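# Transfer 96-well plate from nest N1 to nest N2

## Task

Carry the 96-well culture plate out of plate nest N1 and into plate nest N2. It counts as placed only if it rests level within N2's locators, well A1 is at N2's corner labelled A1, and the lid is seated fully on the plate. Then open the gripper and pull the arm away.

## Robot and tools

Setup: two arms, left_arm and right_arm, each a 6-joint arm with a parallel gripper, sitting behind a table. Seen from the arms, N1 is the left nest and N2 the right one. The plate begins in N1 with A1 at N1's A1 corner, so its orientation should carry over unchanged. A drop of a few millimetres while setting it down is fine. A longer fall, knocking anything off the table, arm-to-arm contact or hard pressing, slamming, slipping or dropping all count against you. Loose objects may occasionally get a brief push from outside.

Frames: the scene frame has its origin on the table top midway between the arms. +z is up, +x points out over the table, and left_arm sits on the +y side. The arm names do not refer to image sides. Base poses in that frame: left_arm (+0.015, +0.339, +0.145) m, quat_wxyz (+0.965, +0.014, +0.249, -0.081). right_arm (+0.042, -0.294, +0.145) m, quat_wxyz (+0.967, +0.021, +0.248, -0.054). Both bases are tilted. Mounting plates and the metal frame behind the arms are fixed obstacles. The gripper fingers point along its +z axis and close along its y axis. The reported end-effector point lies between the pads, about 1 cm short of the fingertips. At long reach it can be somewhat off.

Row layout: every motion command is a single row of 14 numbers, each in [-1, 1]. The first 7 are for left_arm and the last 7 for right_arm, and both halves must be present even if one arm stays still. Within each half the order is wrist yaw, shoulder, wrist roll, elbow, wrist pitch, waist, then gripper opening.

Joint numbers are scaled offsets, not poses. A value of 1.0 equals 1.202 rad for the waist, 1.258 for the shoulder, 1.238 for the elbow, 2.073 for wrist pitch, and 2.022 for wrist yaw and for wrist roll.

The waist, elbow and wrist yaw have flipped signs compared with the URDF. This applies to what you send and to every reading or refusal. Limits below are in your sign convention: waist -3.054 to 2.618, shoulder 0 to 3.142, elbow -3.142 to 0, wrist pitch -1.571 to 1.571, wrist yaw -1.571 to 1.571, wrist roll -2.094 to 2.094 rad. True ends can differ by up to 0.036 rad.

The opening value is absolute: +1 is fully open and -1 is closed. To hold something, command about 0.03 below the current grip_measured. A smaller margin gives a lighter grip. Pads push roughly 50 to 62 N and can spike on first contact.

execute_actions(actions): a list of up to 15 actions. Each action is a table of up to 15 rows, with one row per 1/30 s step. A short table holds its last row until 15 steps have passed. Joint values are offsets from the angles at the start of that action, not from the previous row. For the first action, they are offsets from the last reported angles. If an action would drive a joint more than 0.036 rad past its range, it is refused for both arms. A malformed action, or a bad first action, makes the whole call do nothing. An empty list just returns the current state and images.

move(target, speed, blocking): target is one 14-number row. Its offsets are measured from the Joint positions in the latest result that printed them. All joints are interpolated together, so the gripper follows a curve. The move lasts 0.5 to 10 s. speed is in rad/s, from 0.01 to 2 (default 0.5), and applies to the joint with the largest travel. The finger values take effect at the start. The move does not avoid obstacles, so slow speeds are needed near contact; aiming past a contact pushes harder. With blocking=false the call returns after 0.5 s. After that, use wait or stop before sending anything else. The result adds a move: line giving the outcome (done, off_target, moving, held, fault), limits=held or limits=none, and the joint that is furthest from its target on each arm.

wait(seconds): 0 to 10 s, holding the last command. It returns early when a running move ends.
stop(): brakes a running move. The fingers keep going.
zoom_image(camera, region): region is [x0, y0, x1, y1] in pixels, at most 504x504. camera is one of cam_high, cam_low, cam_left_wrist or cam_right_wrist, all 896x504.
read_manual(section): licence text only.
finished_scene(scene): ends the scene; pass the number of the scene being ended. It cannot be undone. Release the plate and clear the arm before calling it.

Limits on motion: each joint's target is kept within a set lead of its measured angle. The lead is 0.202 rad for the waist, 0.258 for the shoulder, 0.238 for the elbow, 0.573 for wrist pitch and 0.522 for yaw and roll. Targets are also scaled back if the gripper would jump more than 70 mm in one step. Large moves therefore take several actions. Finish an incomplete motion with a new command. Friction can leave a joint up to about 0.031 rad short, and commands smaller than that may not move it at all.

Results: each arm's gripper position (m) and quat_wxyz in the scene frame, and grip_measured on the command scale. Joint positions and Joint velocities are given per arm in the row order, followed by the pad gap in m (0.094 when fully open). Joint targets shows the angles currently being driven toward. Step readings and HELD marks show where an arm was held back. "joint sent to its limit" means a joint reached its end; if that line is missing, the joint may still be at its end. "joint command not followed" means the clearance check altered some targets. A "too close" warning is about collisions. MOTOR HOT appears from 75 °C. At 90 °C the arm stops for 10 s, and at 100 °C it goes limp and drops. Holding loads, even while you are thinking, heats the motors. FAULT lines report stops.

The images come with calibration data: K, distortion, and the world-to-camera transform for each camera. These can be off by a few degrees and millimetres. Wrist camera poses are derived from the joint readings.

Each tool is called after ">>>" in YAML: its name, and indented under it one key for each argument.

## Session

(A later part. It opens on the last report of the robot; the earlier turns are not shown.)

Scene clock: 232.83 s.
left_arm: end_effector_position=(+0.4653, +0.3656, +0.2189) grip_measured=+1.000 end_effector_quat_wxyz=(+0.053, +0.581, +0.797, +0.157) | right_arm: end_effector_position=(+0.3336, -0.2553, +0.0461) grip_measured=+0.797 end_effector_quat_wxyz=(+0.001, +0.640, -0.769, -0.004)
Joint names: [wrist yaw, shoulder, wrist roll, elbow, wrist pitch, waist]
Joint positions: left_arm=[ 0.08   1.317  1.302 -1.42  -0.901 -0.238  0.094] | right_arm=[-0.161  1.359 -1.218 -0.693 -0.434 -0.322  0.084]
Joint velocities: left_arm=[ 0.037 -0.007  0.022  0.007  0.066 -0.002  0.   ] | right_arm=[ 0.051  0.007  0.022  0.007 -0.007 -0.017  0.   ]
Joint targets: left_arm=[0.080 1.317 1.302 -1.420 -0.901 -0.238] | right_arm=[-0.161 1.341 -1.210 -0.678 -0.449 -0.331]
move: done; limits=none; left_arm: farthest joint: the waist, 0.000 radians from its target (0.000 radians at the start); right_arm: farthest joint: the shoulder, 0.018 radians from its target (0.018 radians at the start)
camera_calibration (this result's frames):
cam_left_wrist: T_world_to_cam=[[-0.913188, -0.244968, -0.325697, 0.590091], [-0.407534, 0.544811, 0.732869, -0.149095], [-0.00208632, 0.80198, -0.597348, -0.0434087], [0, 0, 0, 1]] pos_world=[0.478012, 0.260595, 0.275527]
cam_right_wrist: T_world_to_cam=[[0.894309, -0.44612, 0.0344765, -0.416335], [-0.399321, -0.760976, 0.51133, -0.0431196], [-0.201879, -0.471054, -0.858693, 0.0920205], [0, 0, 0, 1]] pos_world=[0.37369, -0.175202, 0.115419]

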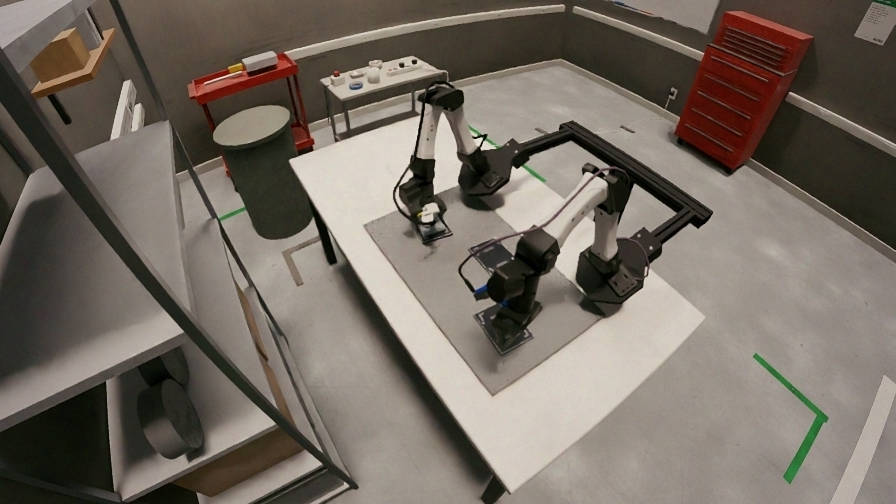

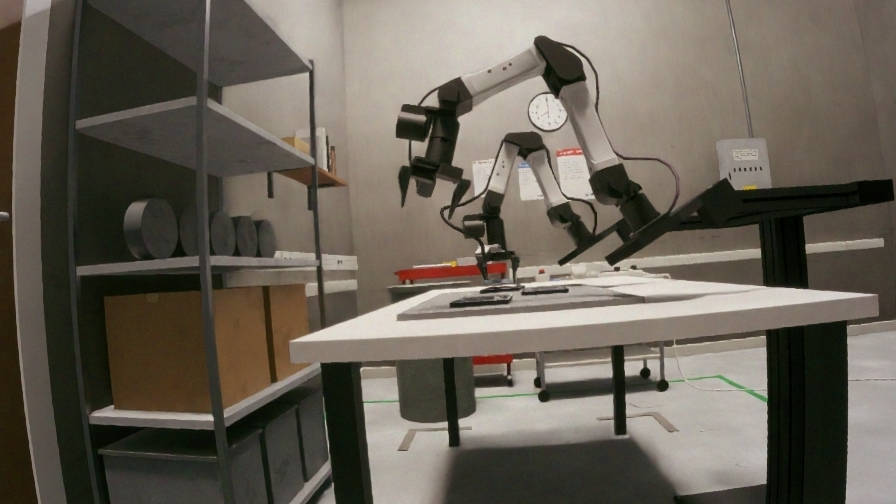

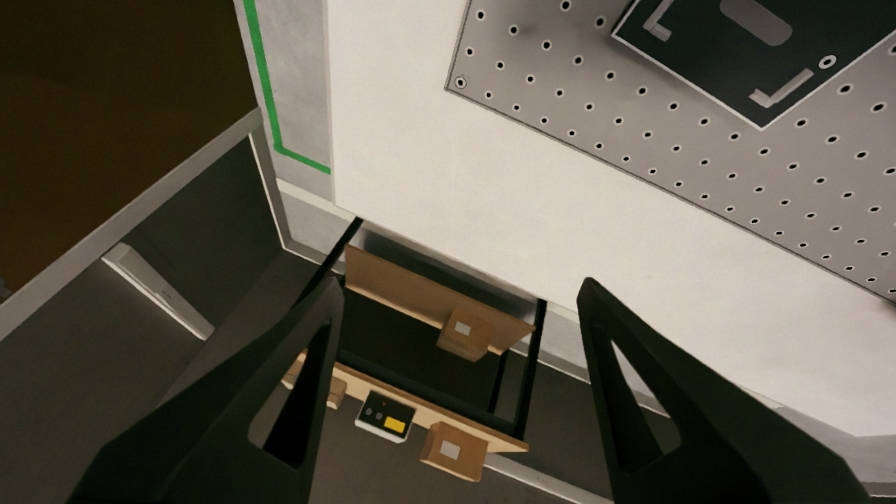

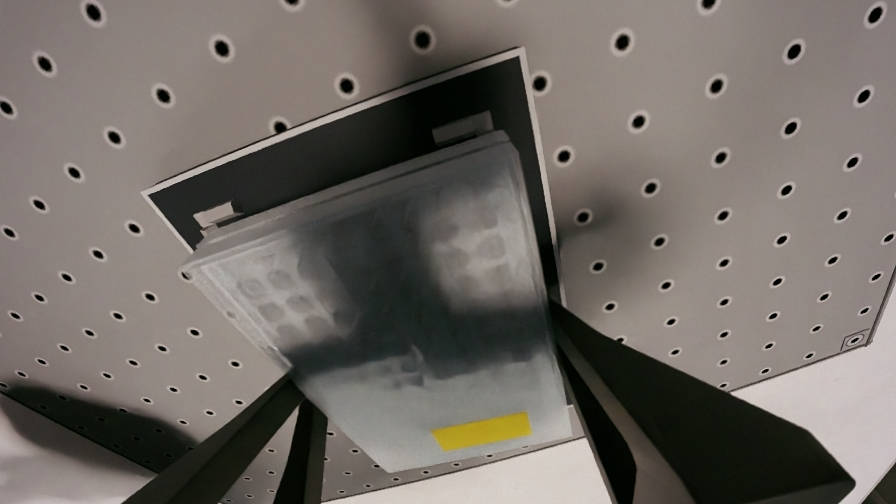

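>>> move:
  target: [0,0,0,0,0,0,1,0,-0.01,0.004,0.034,0.016,-0.006,0.74]
  speed: 0.03

>>> zoom_image:
  camera: "cam_right_wrist"
  region: [120,40,620,330]

Scene clock: 238.73 s.
left_arm: end_effector_position=(+0.4653, +0.3656, +0.2189) grip_measured=+1.000 end_effector_quat_wxyz=(+0.053, +0.581, +0.797, +0.157) | right_arm: end_effector_position=(+0.3285, -0.2556, +0.0428) grip_measured=+0.797 end_effector_quat_wxyz=(+0.003, +0.640, -0.768, -0.005)
Joint names: [wrist yaw, shoulder, wrist roll, elbow, wrist pitch, waist]
Joint positions: left_arm=[ 0.08   1.317  1.302 -1.42  -0.901 -0.238  0.094] | right_arm=[-0.161  1.359 -1.218 -0.671 -0.416 -0.322  0.084]
Joint velocities: left_arm=[ 0.022 -0.022  0.022 -0.017 -0.037  0.012  0.   ] | right_arm=[ 0.037  0.002 -0.051 -0.017 -0.022  0.022 -0.   ]
Joint targets: left_arm=[0.080 1.317 1.302 -1.420 -0.901 -0.238] | right_arm=[-0.161 1.346 -1.210 -0.651 -0.400 -0.329]
move: off_target (right_arm); limits=none; left_arm: farthest joint: the waist, 0.000 radians from its target (0.000 radians at the start); right_arm: farthest joint: the elbow, 0.021 radians from its target (0.042 radians at the start)
camera_calibration (this result's frames):
cam_left_wrist: T_world_to_cam=[[-0.913188, -0.244968, -0.325697, 0.590091], [-0.407534, 0.544811, 0.732869, -0.149095], [-0.00208632, 0.80198, -0.597348, -0.0434087], [0, 0, 0, 1]] pos_world=[0.478012, 0.260595, 0.275527]
cam_right_wrist: T_world_to_cam=[[0.894673, -0.445593, 0.0317453, -0.411654], [-0.397179, -0.760911, 0.513093, -0.0445185], [-0.204475, -0.471659, -0.857746, 0.0887114], [0, 0, 0, 1]] pos_world=[0.368753, -0.175463, 0.112002]

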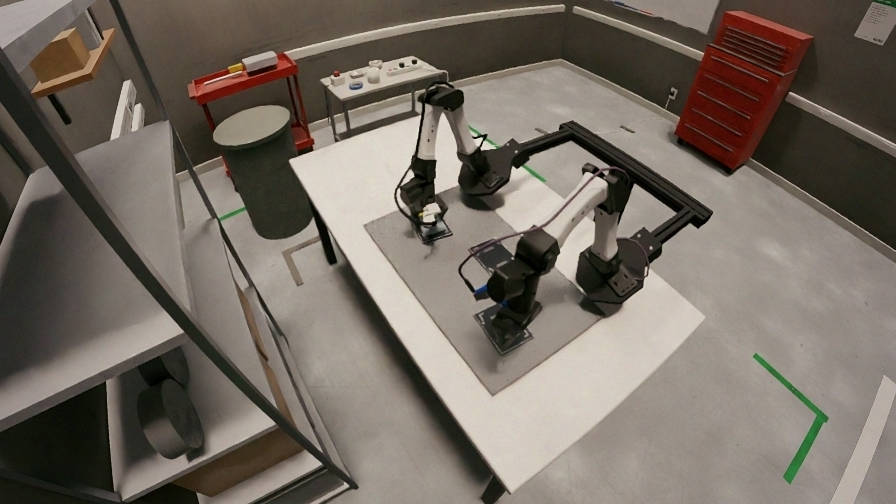

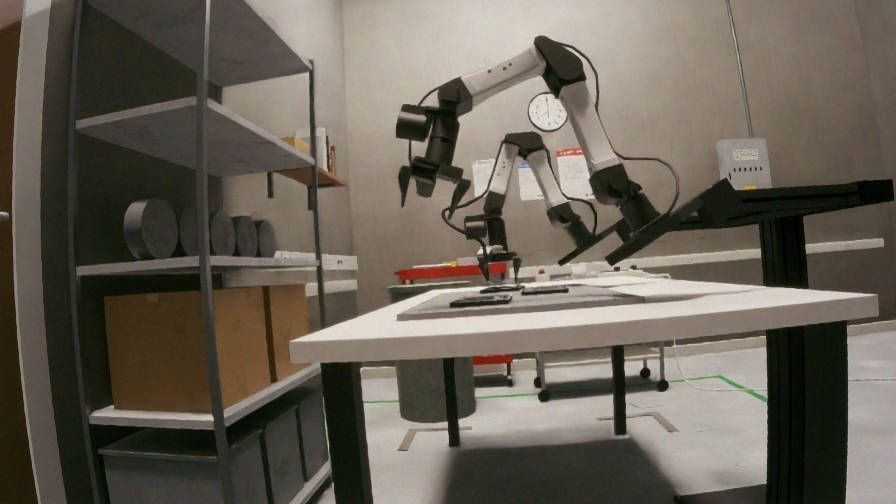

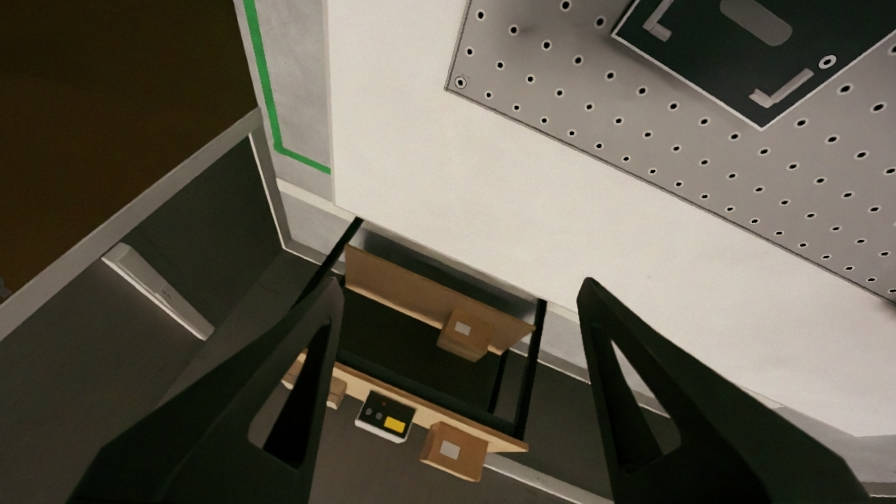

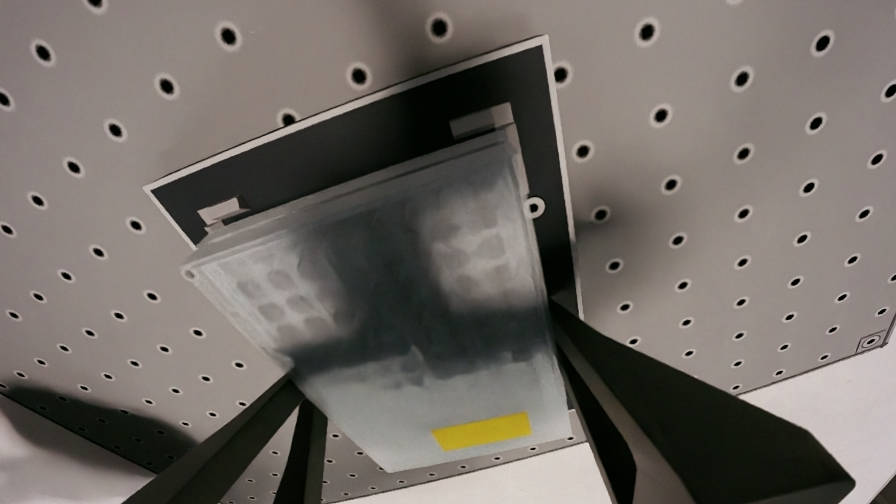

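Region (120, 40, 620, 330) of cam_right_wrist's 896x504 image, scaled by 1.008, with more detail than that image has; it fills the top 292 rows of this view, and the rest is white.

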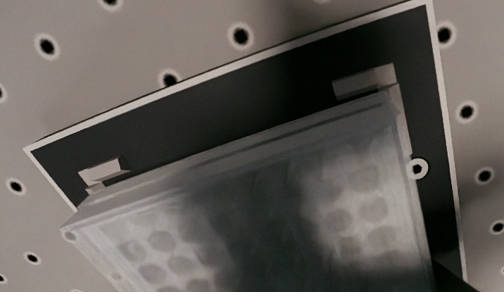

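>>> move:
  target: [0,0,0,0,0,0,1,0,0.033,0.004,0.012,0.019,-0.004,0.74]
  speed: 0.03

>>> zoom_image:
  camera: "cam_right_wrist"
  region: [120,40,620,330]

Scene clock: 246.10 s.
left_arm: end_effector_position=(+0.4653, +0.3656, +0.2189) grip_measured=+1.000 end_effector_quat_wxyz=(+0.053, +0.581, +0.797, +0.157) | right_arm: end_effector_position=(+0.3269, -0.2551, +0.0382) grip_measured=+0.797 end_effector_quat_wxyz=(+0.008, +0.640, -0.768, -0.007)
Joint names: [wrist yaw, shoulder, wrist roll, elbow, wrist pitch, waist]
Joint positions: left_arm=[ 0.08   1.317  1.302 -1.42  -0.901 -0.238  0.094] | right_arm=[-0.161  1.38  -1.217 -0.671 -0.405 -0.322  0.084]
Joint velocities: left_arm=[ 0.095  0.002 -0.022  0.017 -0.022  0.012  0.   ] | right_arm=[ 0.037  0.012  0.037 -0.012 -0.051  0.007  0.001]
Joint targets: left_arm=[0.080 1.317 1.302 -1.420 -0.901 -0.238] | right_arm=[-0.161 1.400 -1.209 -0.657 -0.376 -0.326]
move: off_target (right_arm); limits=none; left_arm: farthest joint: the waist, 0.000 radians from its target (0.000 radians at the start); right_arm: farthest joint: the wrist pitch, 0.028 radians from its target (0.039 radians at the start)
camera_calibration (this result's frames):
cam_left_wrist: T_world_to_cam=[[-0.913188, -0.244968, -0.325697, 0.590091], [-0.407534, 0.544811, 0.732869, -0.149095], [-0.00208632, 0.80198, -0.597348, -0.0434087], [0, 0, 0, 1]] pos_world=[0.478012, 0.260595, 0.275527]
cam_right_wrist: T_world_to_cam=[[0.895236, -0.444986, 0.0232477, -0.409532], [-0.391347, -0.760232, 0.51855, -0.044339], [-0.213074, -0.473323, -0.854731, 0.0869186], [0, 0, 0, 1]] pos_world=[0.367796, -0.174803, 0.106805]

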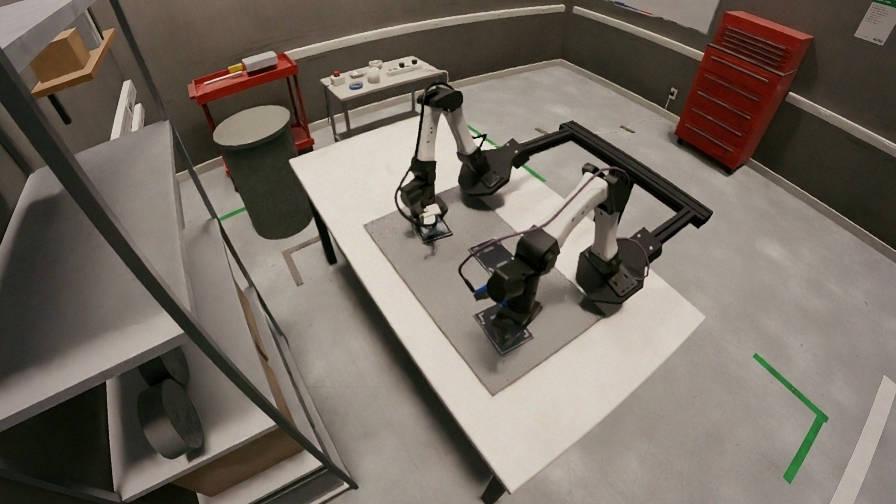

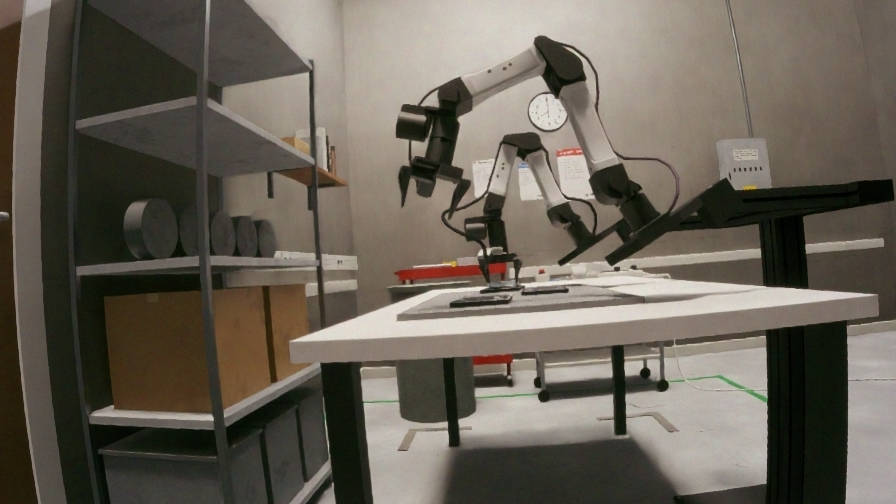

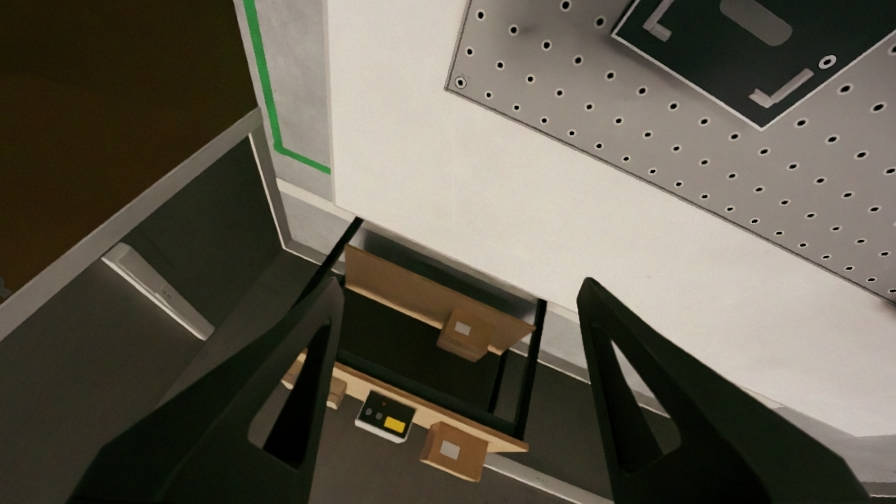

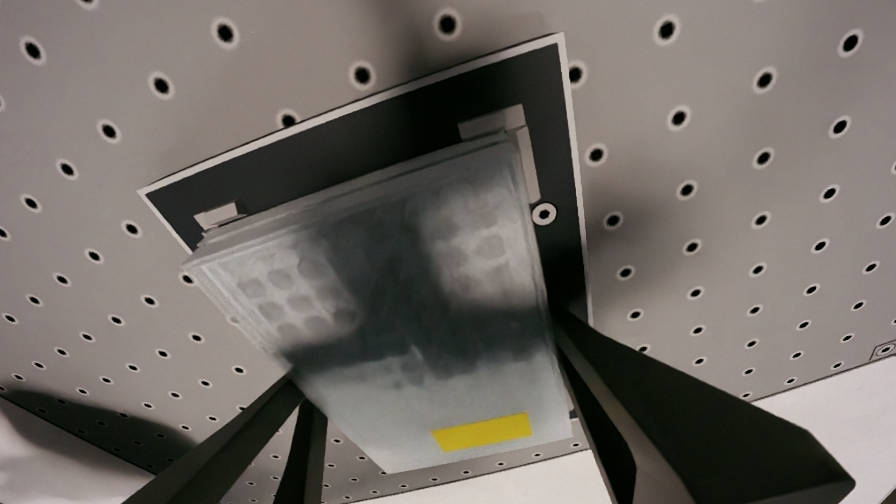

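Region (120, 40, 620, 330) of cam_right_wrist's 896x504 image, scaled by 1.008, with more detail than that image has; it fills the top 292 rows of this view, and the rest is white.

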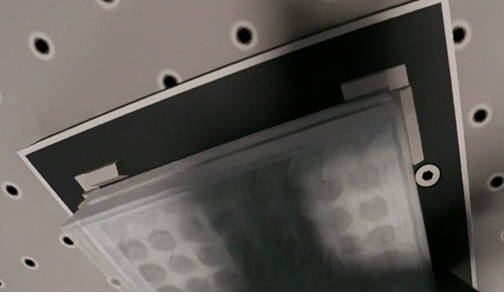

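>>> move:
  target: [0,0,0,0,0,0,1,0,-0.025,0.004,0.01,0.009,-0.004,0.74]
  speed: 0.03

>>> zoom_image:
  camera: "cam_right_wrist"
  region: [120,40,620,330]

Scene clock: 253.33 s.
left_arm: end_effector_position=(+0.4653, +0.3656, +0.2189) grip_measured=+1.000 end_effector_quat_wxyz=(+0.053, +0.581, +0.797, +0.157) | right_arm: end_effector_position=(+0.3276, -0.2551, +0.0392) grip_measured=+0.797 end_effector_quat_wxyz=(+0.006, +0.638, -0.770, -0.006)
Joint names: [wrist yaw, shoulder, wrist roll, elbow, wrist pitch, waist]
Joint positions: left_arm=[ 0.08   1.317  1.302 -1.42  -0.901 -0.238  0.094] | right_arm=[-0.161  1.376 -1.213 -0.671 -0.406 -0.322  0.084]
Joint velocities: left_arm=[ 0.007 -0.017 -0.066  0.002  0.051  0.012  0.   ] | right_arm=[ 0.022 -0.022  0.051  0.007  0.007  0.032  0.   ]
Joint targets: left_arm=[0.080 1.317 1.302 -1.420 -0.901 -0.238] | right_arm=[-0.161 1.349 -1.209 -0.659 -0.386 -0.326]
move: off_target (right_arm); limits=none; left_arm: farthest joint: the waist, 0.000 radians from its target (0.000 radians at the start); right_arm: farthest joint: the shoulder, 0.027 radians from its target (0.032 radians at the start)
camera_calibration (this result's frames):
cam_left_wrist: T_world_to_cam=[[-0.913188, -0.244968, -0.325697, 0.590091], [-0.407534, 0.544811, 0.732869, -0.149095], [-0.00208632, 0.80198, -0.597348, -0.0434087], [0, 0, 0, 1]] pos_world=[0.478012, 0.260595, 0.275527]
cam_right_wrist: T_world_to_cam=[[0.893156, -0.44899, 0.0260797, -0.410633], [-0.39661, -0.758963, 0.516407, -0.0424248], [-0.212068, -0.471575, -0.855946, 0.0880865], [0, 0, 0, 1]] pos_world=[0.368614, -0.17503, 0.108015]

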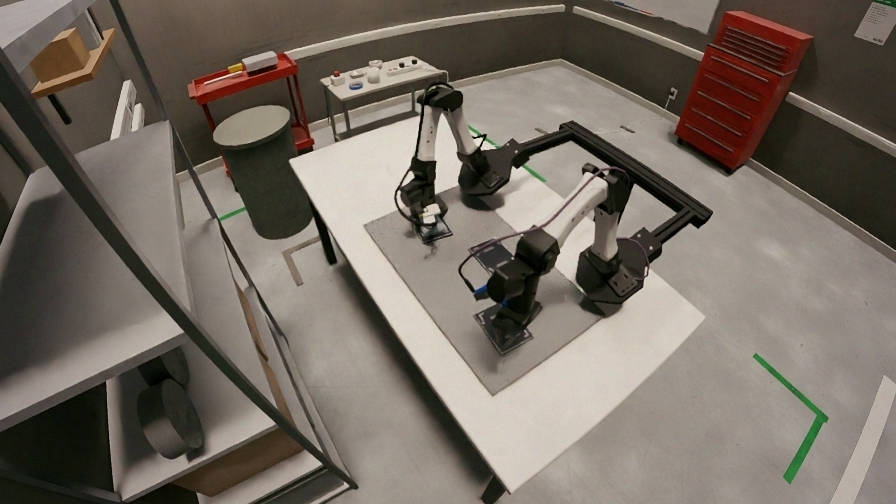

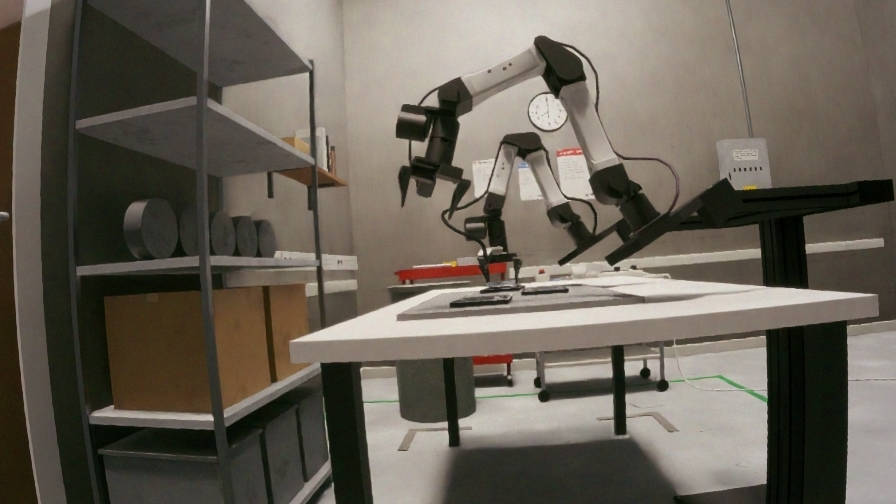

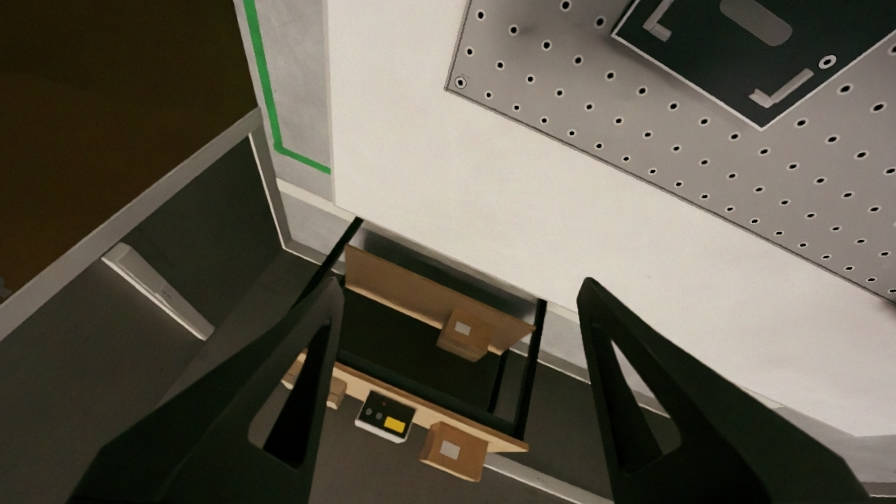

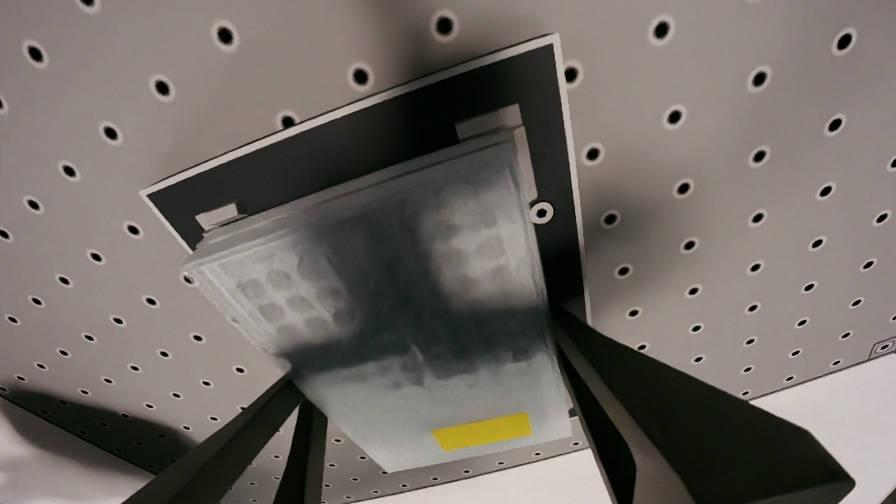

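Region (120, 40, 620, 330) of cam_right_wrist's 896x504 image, scaled by 1.008, with more detail than that image has; it fills the top 292 rows of this view, and the rest is white.

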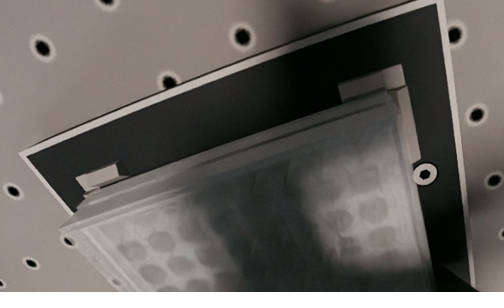

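>>> move:
  target: [0,0,0,0,0,0,1,0,-0.029,0.002,0.01,0.016,-0.004,0.74]
  speed: 0.04

>>> zoom_image:
  camera: "cam_right_wrist"
  region: [120,40,620,330]

Scene clock: 257.83 s.
left_arm: end_effector_position=(+0.4653, +0.3656, +0.2189) grip_measured=+1.000 end_effector_quat_wxyz=(+0.053, +0.581, +0.797, +0.157) | right_arm: end_effector_position=(+0.3293, -0.2549, +0.0413) grip_measured=+0.797 end_effector_quat_wxyz=(+0.002, +0.636, -0.772, -0.005)
Joint names: [wrist yaw, shoulder, wrist roll, elbow, wrist pitch, waist]
Joint positions: left_arm=[ 0.08   1.317  1.302 -1.42  -0.901 -0.238  0.094] | right_arm=[-0.159  1.366 -1.208 -0.671 -0.407 -0.322  0.084]
Joint velocities: left_arm=[ 0.007 -0.012  0.022  0.002  0.051  0.002  0.   ] | right_arm=[ 0.022 -0.007  0.007 -0.012  0.037  0.002  0.   ]
Joint targets: left_arm=[0.080 1.317 1.302 -1.420 -0.901 -0.238] | right_arm=[-0.161 1.339 -1.209 -0.659 -0.373 -0.326]
move: off_target (right_arm); limits=none; left_arm: farthest joint: the waist, 0.000 radians from its target (0.000 radians at the start); right_arm: farthest joint: the wrist pitch, 0.034 radians from its target (0.033 radians at the start)
camera_calibration (this result's frames):
cam_left_wrist: T_world_to_cam=[[-0.913188, -0.244968, -0.325697, 0.590091], [-0.407534, 0.544811, 0.732869, -0.149095], [-0.00208632, 0.80198, -0.597348, -0.0434087], [0, 0, 0, 1]] pos_world=[0.478012, 0.260595, 0.275527]
cam_right_wrist: T_world_to_cam=[[0.890143, -0.454526, 0.0324278, -0.412818], [-0.405673, -0.758034, 0.510699, -0.0392452], [-0.207544, -0.46775, -0.859148, 0.089996], [0, 0, 0, 1]] pos_world=[0.370225, -0.17529, 0.110749]

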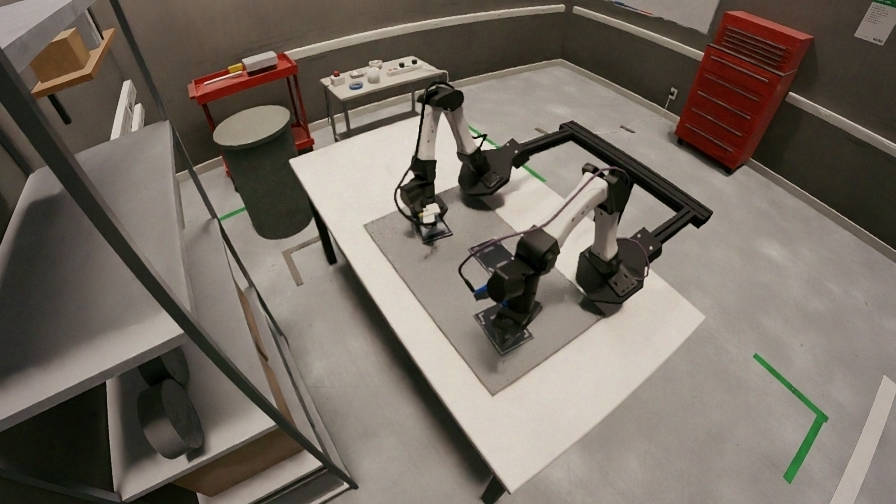

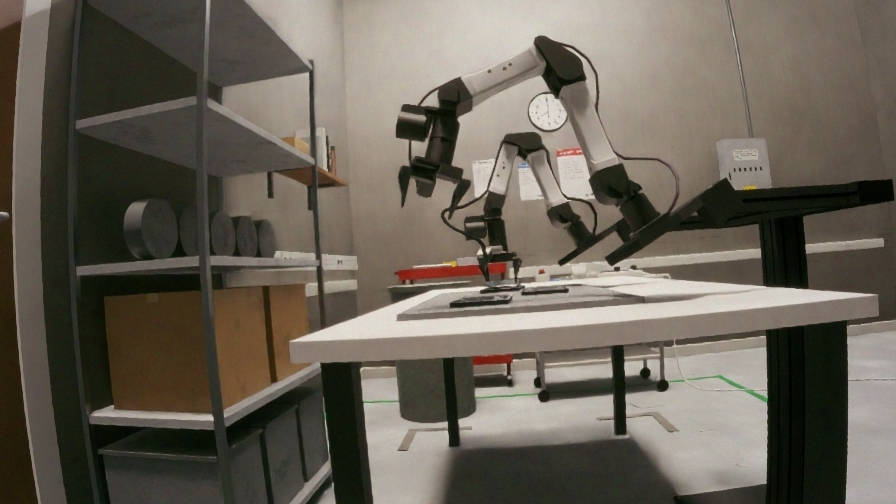

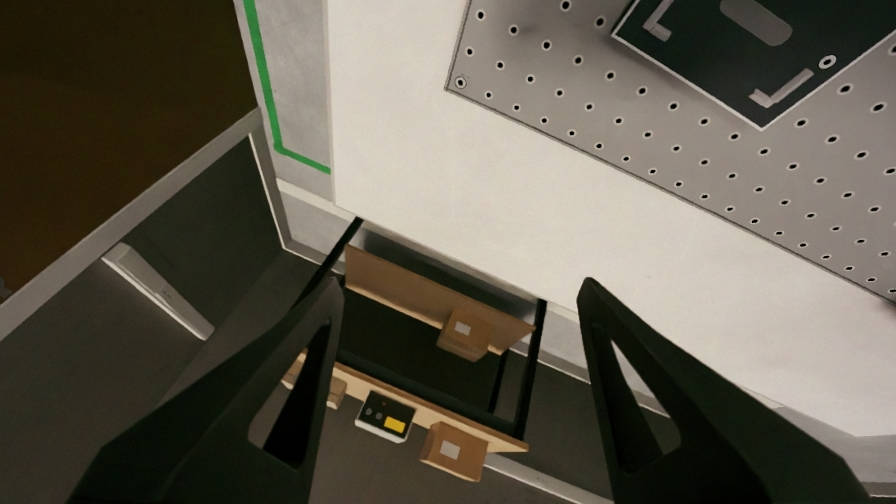

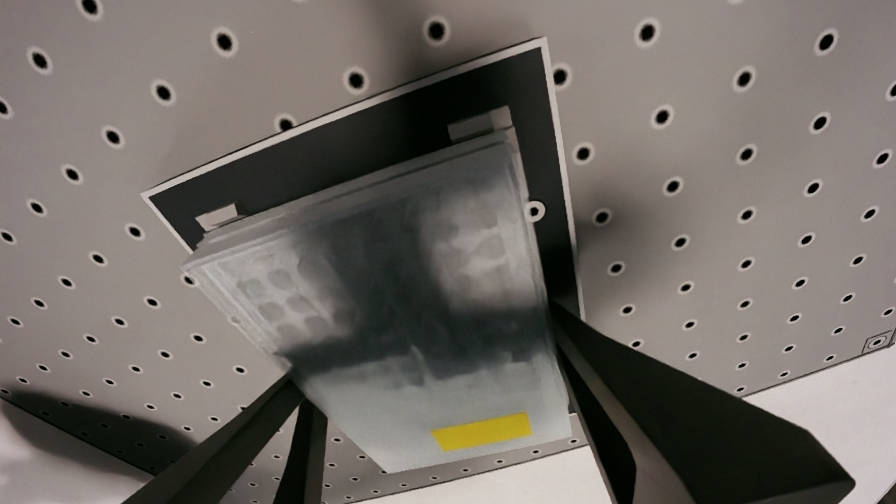

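Region (120, 40, 620, 330) of cam_right_wrist's 896x504 image, scaled by 1.008, with more detail than that image has; it fills the top 292 rows of this view, and the rest is white.

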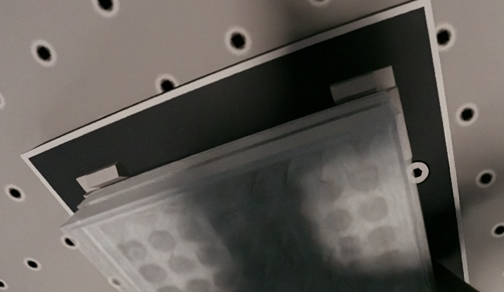

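>>> execute_actions:
  actions:
    - [[0,0,0,0,0,0,1,0,-0.02,0,0.01,0.022,-0.003,0.74],[0,0,0,0,0,0,1,0,-0.02,0,0.01,0.022,-0.003,0.74],[0,0,0,0,0,0,1,0,-0.02,0,0.01,0.022,-0.003,0.74],[0,0,0,0,0,0,1,0,-0.02,0,0.01,0.022,-0.003,0.74],[0,0,0,0,0,0,1,0,-0.02,0,0.01,0.022,-0.003,0.74],[0,0,0,0,0,0,1,0,-0.02,0,0.01,0.014,-0.003,0.74]]

Scene clock: 262.33 s.
left_arm: end_effector_position=(+0.4653, +0.3656, +0.2189) grip_measured=+1.000 end_effector_quat_wxyz=(+0.053, +0.581, +0.797, +0.157) | right_arm: end_effector_position=(+0.3293, -0.2549, +0.0413) grip_measured=+0.797 end_effector_quat_wxyz=(+0.002, +0.636, -0.772, -0.005)
Joint names: [wrist yaw, shoulder, wrist roll, elbow, wrist pitch, waist]
Joint positions: left_arm=[ 0.08   1.317  1.302 -1.42  -0.901 -0.238  0.094] | right_arm=[-0.159  1.366 -1.208 -0.671 -0.407 -0.322  0.084]
Joint velocities: left_arm=[-0.022 -0.007  0.022  0.012  0.007  0.007  0.   ] | right_arm=[ 0.007  0.017  0.007  0.007  0.037 -0.012 -0.   ]
Joint targets: left_arm=[0.080 1.317 1.302 -1.420 -0.901 -0.238] | right_arm=[-0.159 1.341 -1.208 -0.659 -0.378 -0.325]
Step readings (joint positions):
0: left_arm=[0.080 1.317 1.302 -1.420 -0.901 -0.238] | right_arm=[-0.159 1.366 -1.208 -0.671 -0.407 -0.322]
1: left_arm=[0.080 1.317 1.302 -1.420 -0.901 -0.238] | right_arm=[-0.159 1.366 -1.208 -0.671 -0.407 -0.322]
2: left_arm=[0.080 1.317 1.302 -1.420 -0.901 -0.238] | right_arm=[-0.159 1.366 -1.208 -0.671 -0.407 -0.322]
4: left_arm=[0.080 1.317 1.302 -1.420 -0.901 -0.238] | right_arm=[-0.159 1.366 -1.208 -0.671 -0.407 -0.322]
8: left_arm=[0.080 1.317 1.302 -1.420 -0.901 -0.238] | right_arm=[-0.159 1.366 -1.208 -0.671 -0.407 -0.322]
15: Joint positions above
camera_calibration (this result's frames):
cam_left_wrist: T_world_to_cam=[[-0.913188, -0.244968, -0.325697, 0.590091], [-0.407534, 0.544811, 0.732869, -0.149095], [-0.00208632, 0.80198, -0.597348, -0.0434087], [0, 0, 0, 1]] pos_world=[0.478012, 0.260595, 0.275527]
cam_right_wrist: T_world_to_cam=[[0.88997, -0.454865, 0.0324274, -0.412848], [-0.405961, -0.757878, 0.510702, -0.0391106], [-0.207725, -0.467674, -0.859146, 0.0900747], [0, 0, 0, 1]] pos_world=[0.370255, -0.175306, 0.110749]

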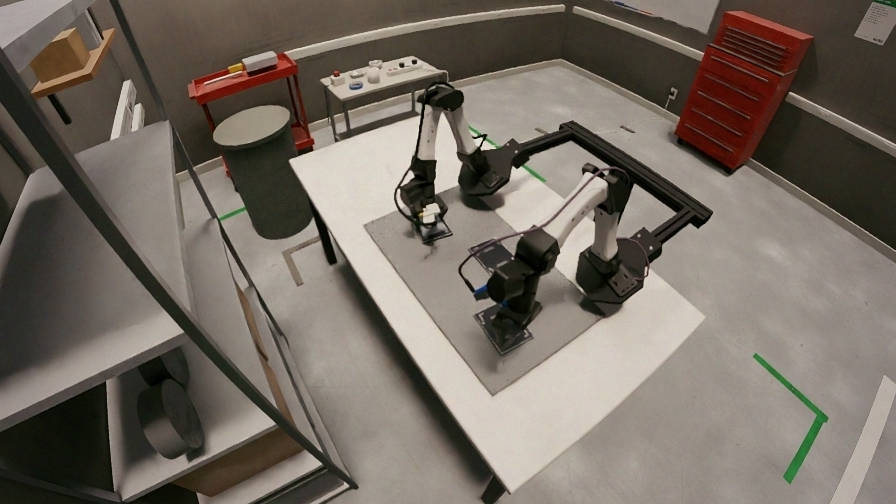

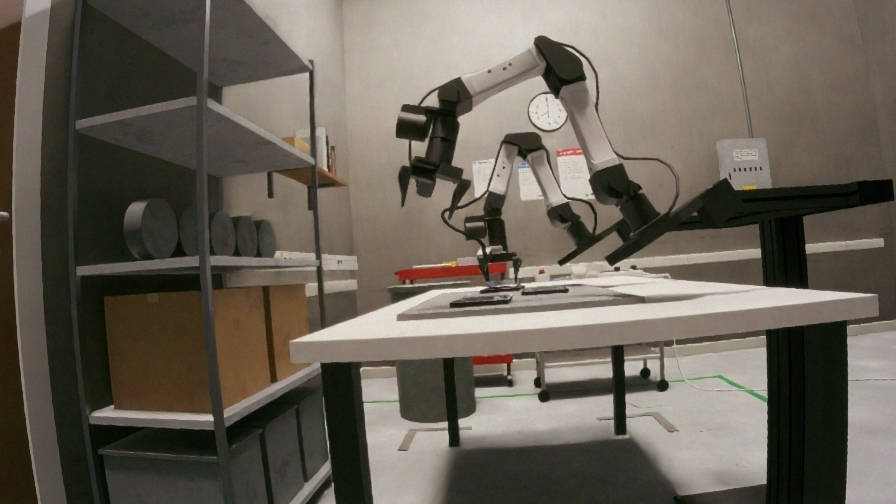

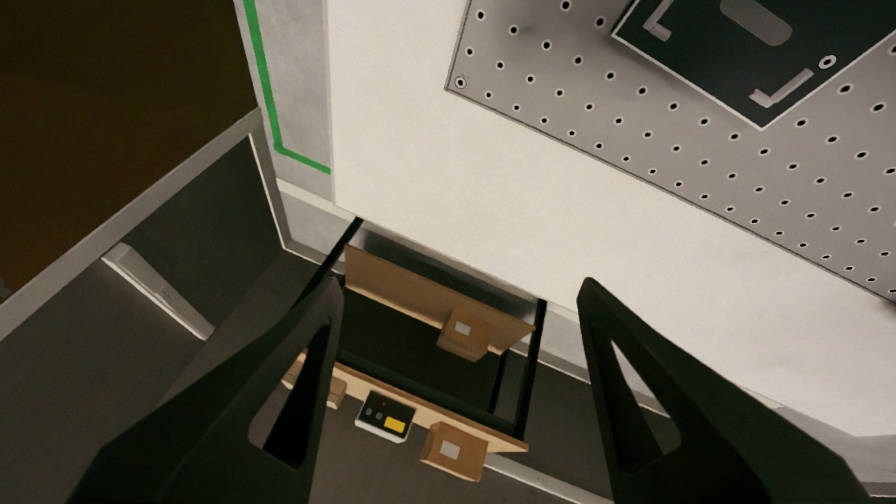

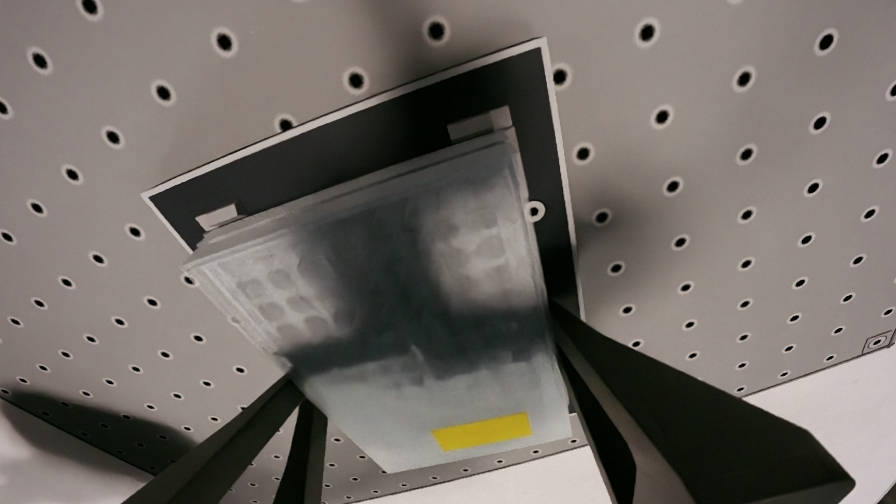

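>>> move:
  target: [0,0,0,0,0,0,1,0,-0.034,0,0.01,0.014,-0.003,0.74]
  speed: 0.04

>>> zoom_image:
  camera: "cam_right_wrist"
  region: [130,40,634,504]

Scene clock: 268.27 s.
left_arm: end_effector_position=(+0.4653, +0.3656, +0.2189) grip_measured=+1.000 end_effector_quat_wxyz=(+0.053, +0.581, +0.797, +0.157) | right_arm: end_effector_position=(+0.3364, -0.2544, +0.0457) grip_measured=+0.797 end_effector_quat_wxyz=(-0.013, +0.634, -0.773, +0.003)
Joint names: [wrist yaw, shoulder, wrist roll, elbow, wrist pitch, waist]
Joint positions: left_arm=[ 0.08   1.317  1.302 -1.42  -0.901 -0.238  0.094] | right_arm=[-0.159  1.346 -1.208 -0.671 -0.393 -0.322  0.084]
Joint velocities: left_arm=[ 0.051 -0.012  0.037 -0.027 -0.051 -0.007  0.   ] | right_arm=[ 0.022 -0.012 -0.037  0.017 -0.037  0.007  0.001]
Joint targets: left_arm=[0.080 1.317 1.302 -1.420 -0.901 -0.238] | right_arm=[-0.159 1.323 -1.208 -0.659 -0.378 -0.325]
move: off_target (right_arm); limits=none; left_arm: farthest joint: the waist, 0.000 radians from its target (0.000 radians at the start); right_arm: farthest joint: the shoulder, 0.023 radians from its target (0.043 radians at the start)
camera_calibration (this result's frames):
cam_left_wrist: T_world_to_cam=[[-0.913188, -0.244968, -0.325697, 0.590091], [-0.407534, 0.544811, 0.732869, -0.149095], [-0.00208632, 0.80198, -0.597348, -0.0434087], [0, 0, 0, 1]] pos_world=[0.478012, 0.260595, 0.275527]
cam_right_wrist: T_world_to_cam=[[0.885938, -0.460054, 0.0588572, -0.420297], [-0.426551, -0.758362, 0.49289, -0.030487], [-0.182121, -0.461776, -0.868099, 0.0888505], [0, 0, 0, 1]] pos_world=[0.375534, -0.17545, 0.116895]

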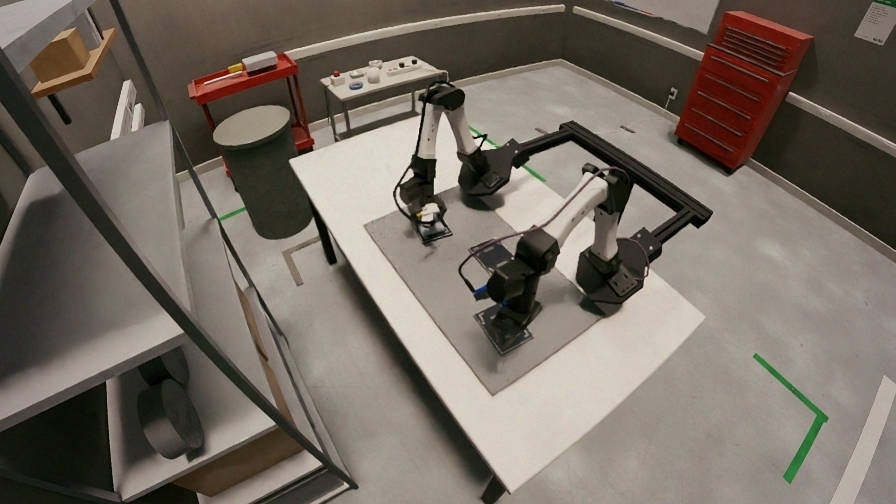

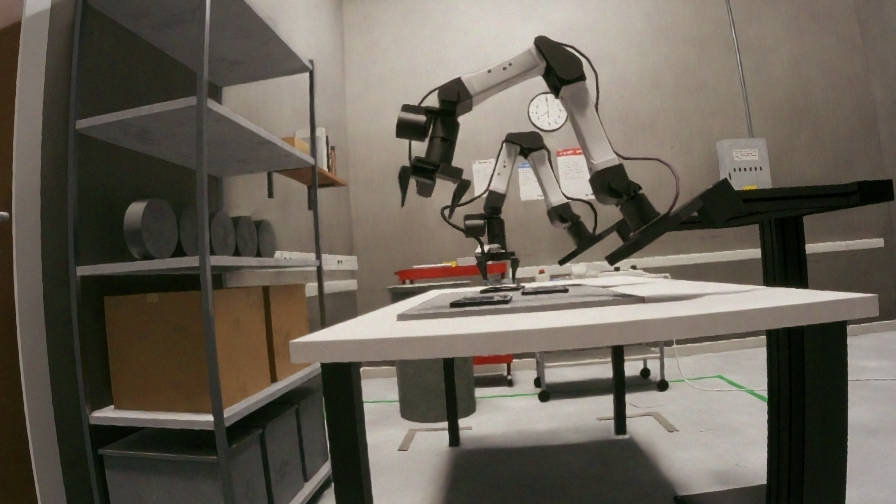

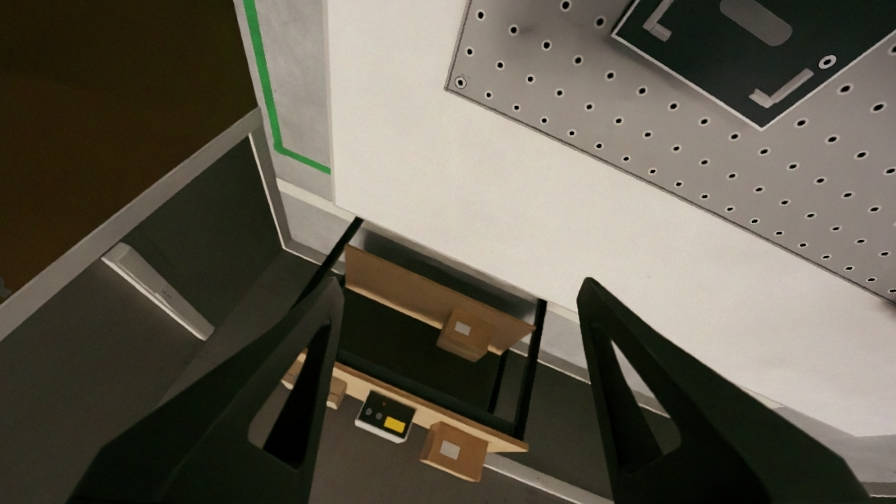

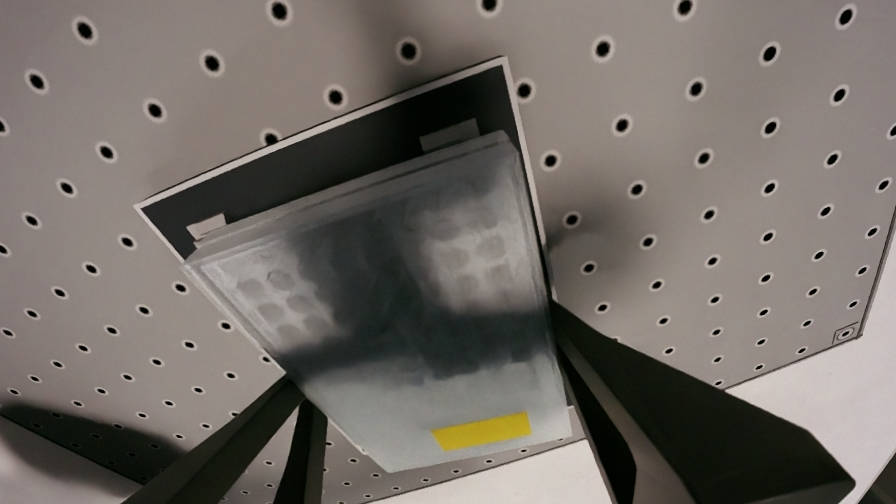

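Region (130, 40, 634, 504) of cam_right_wrist's 896x504 image, scaled by 1.000; it fills the top 464 rows of this view, and the rest is white.

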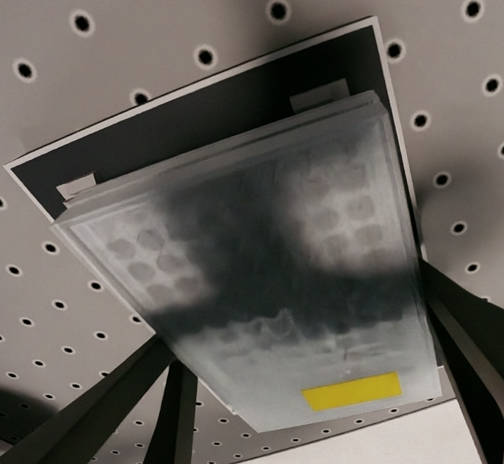

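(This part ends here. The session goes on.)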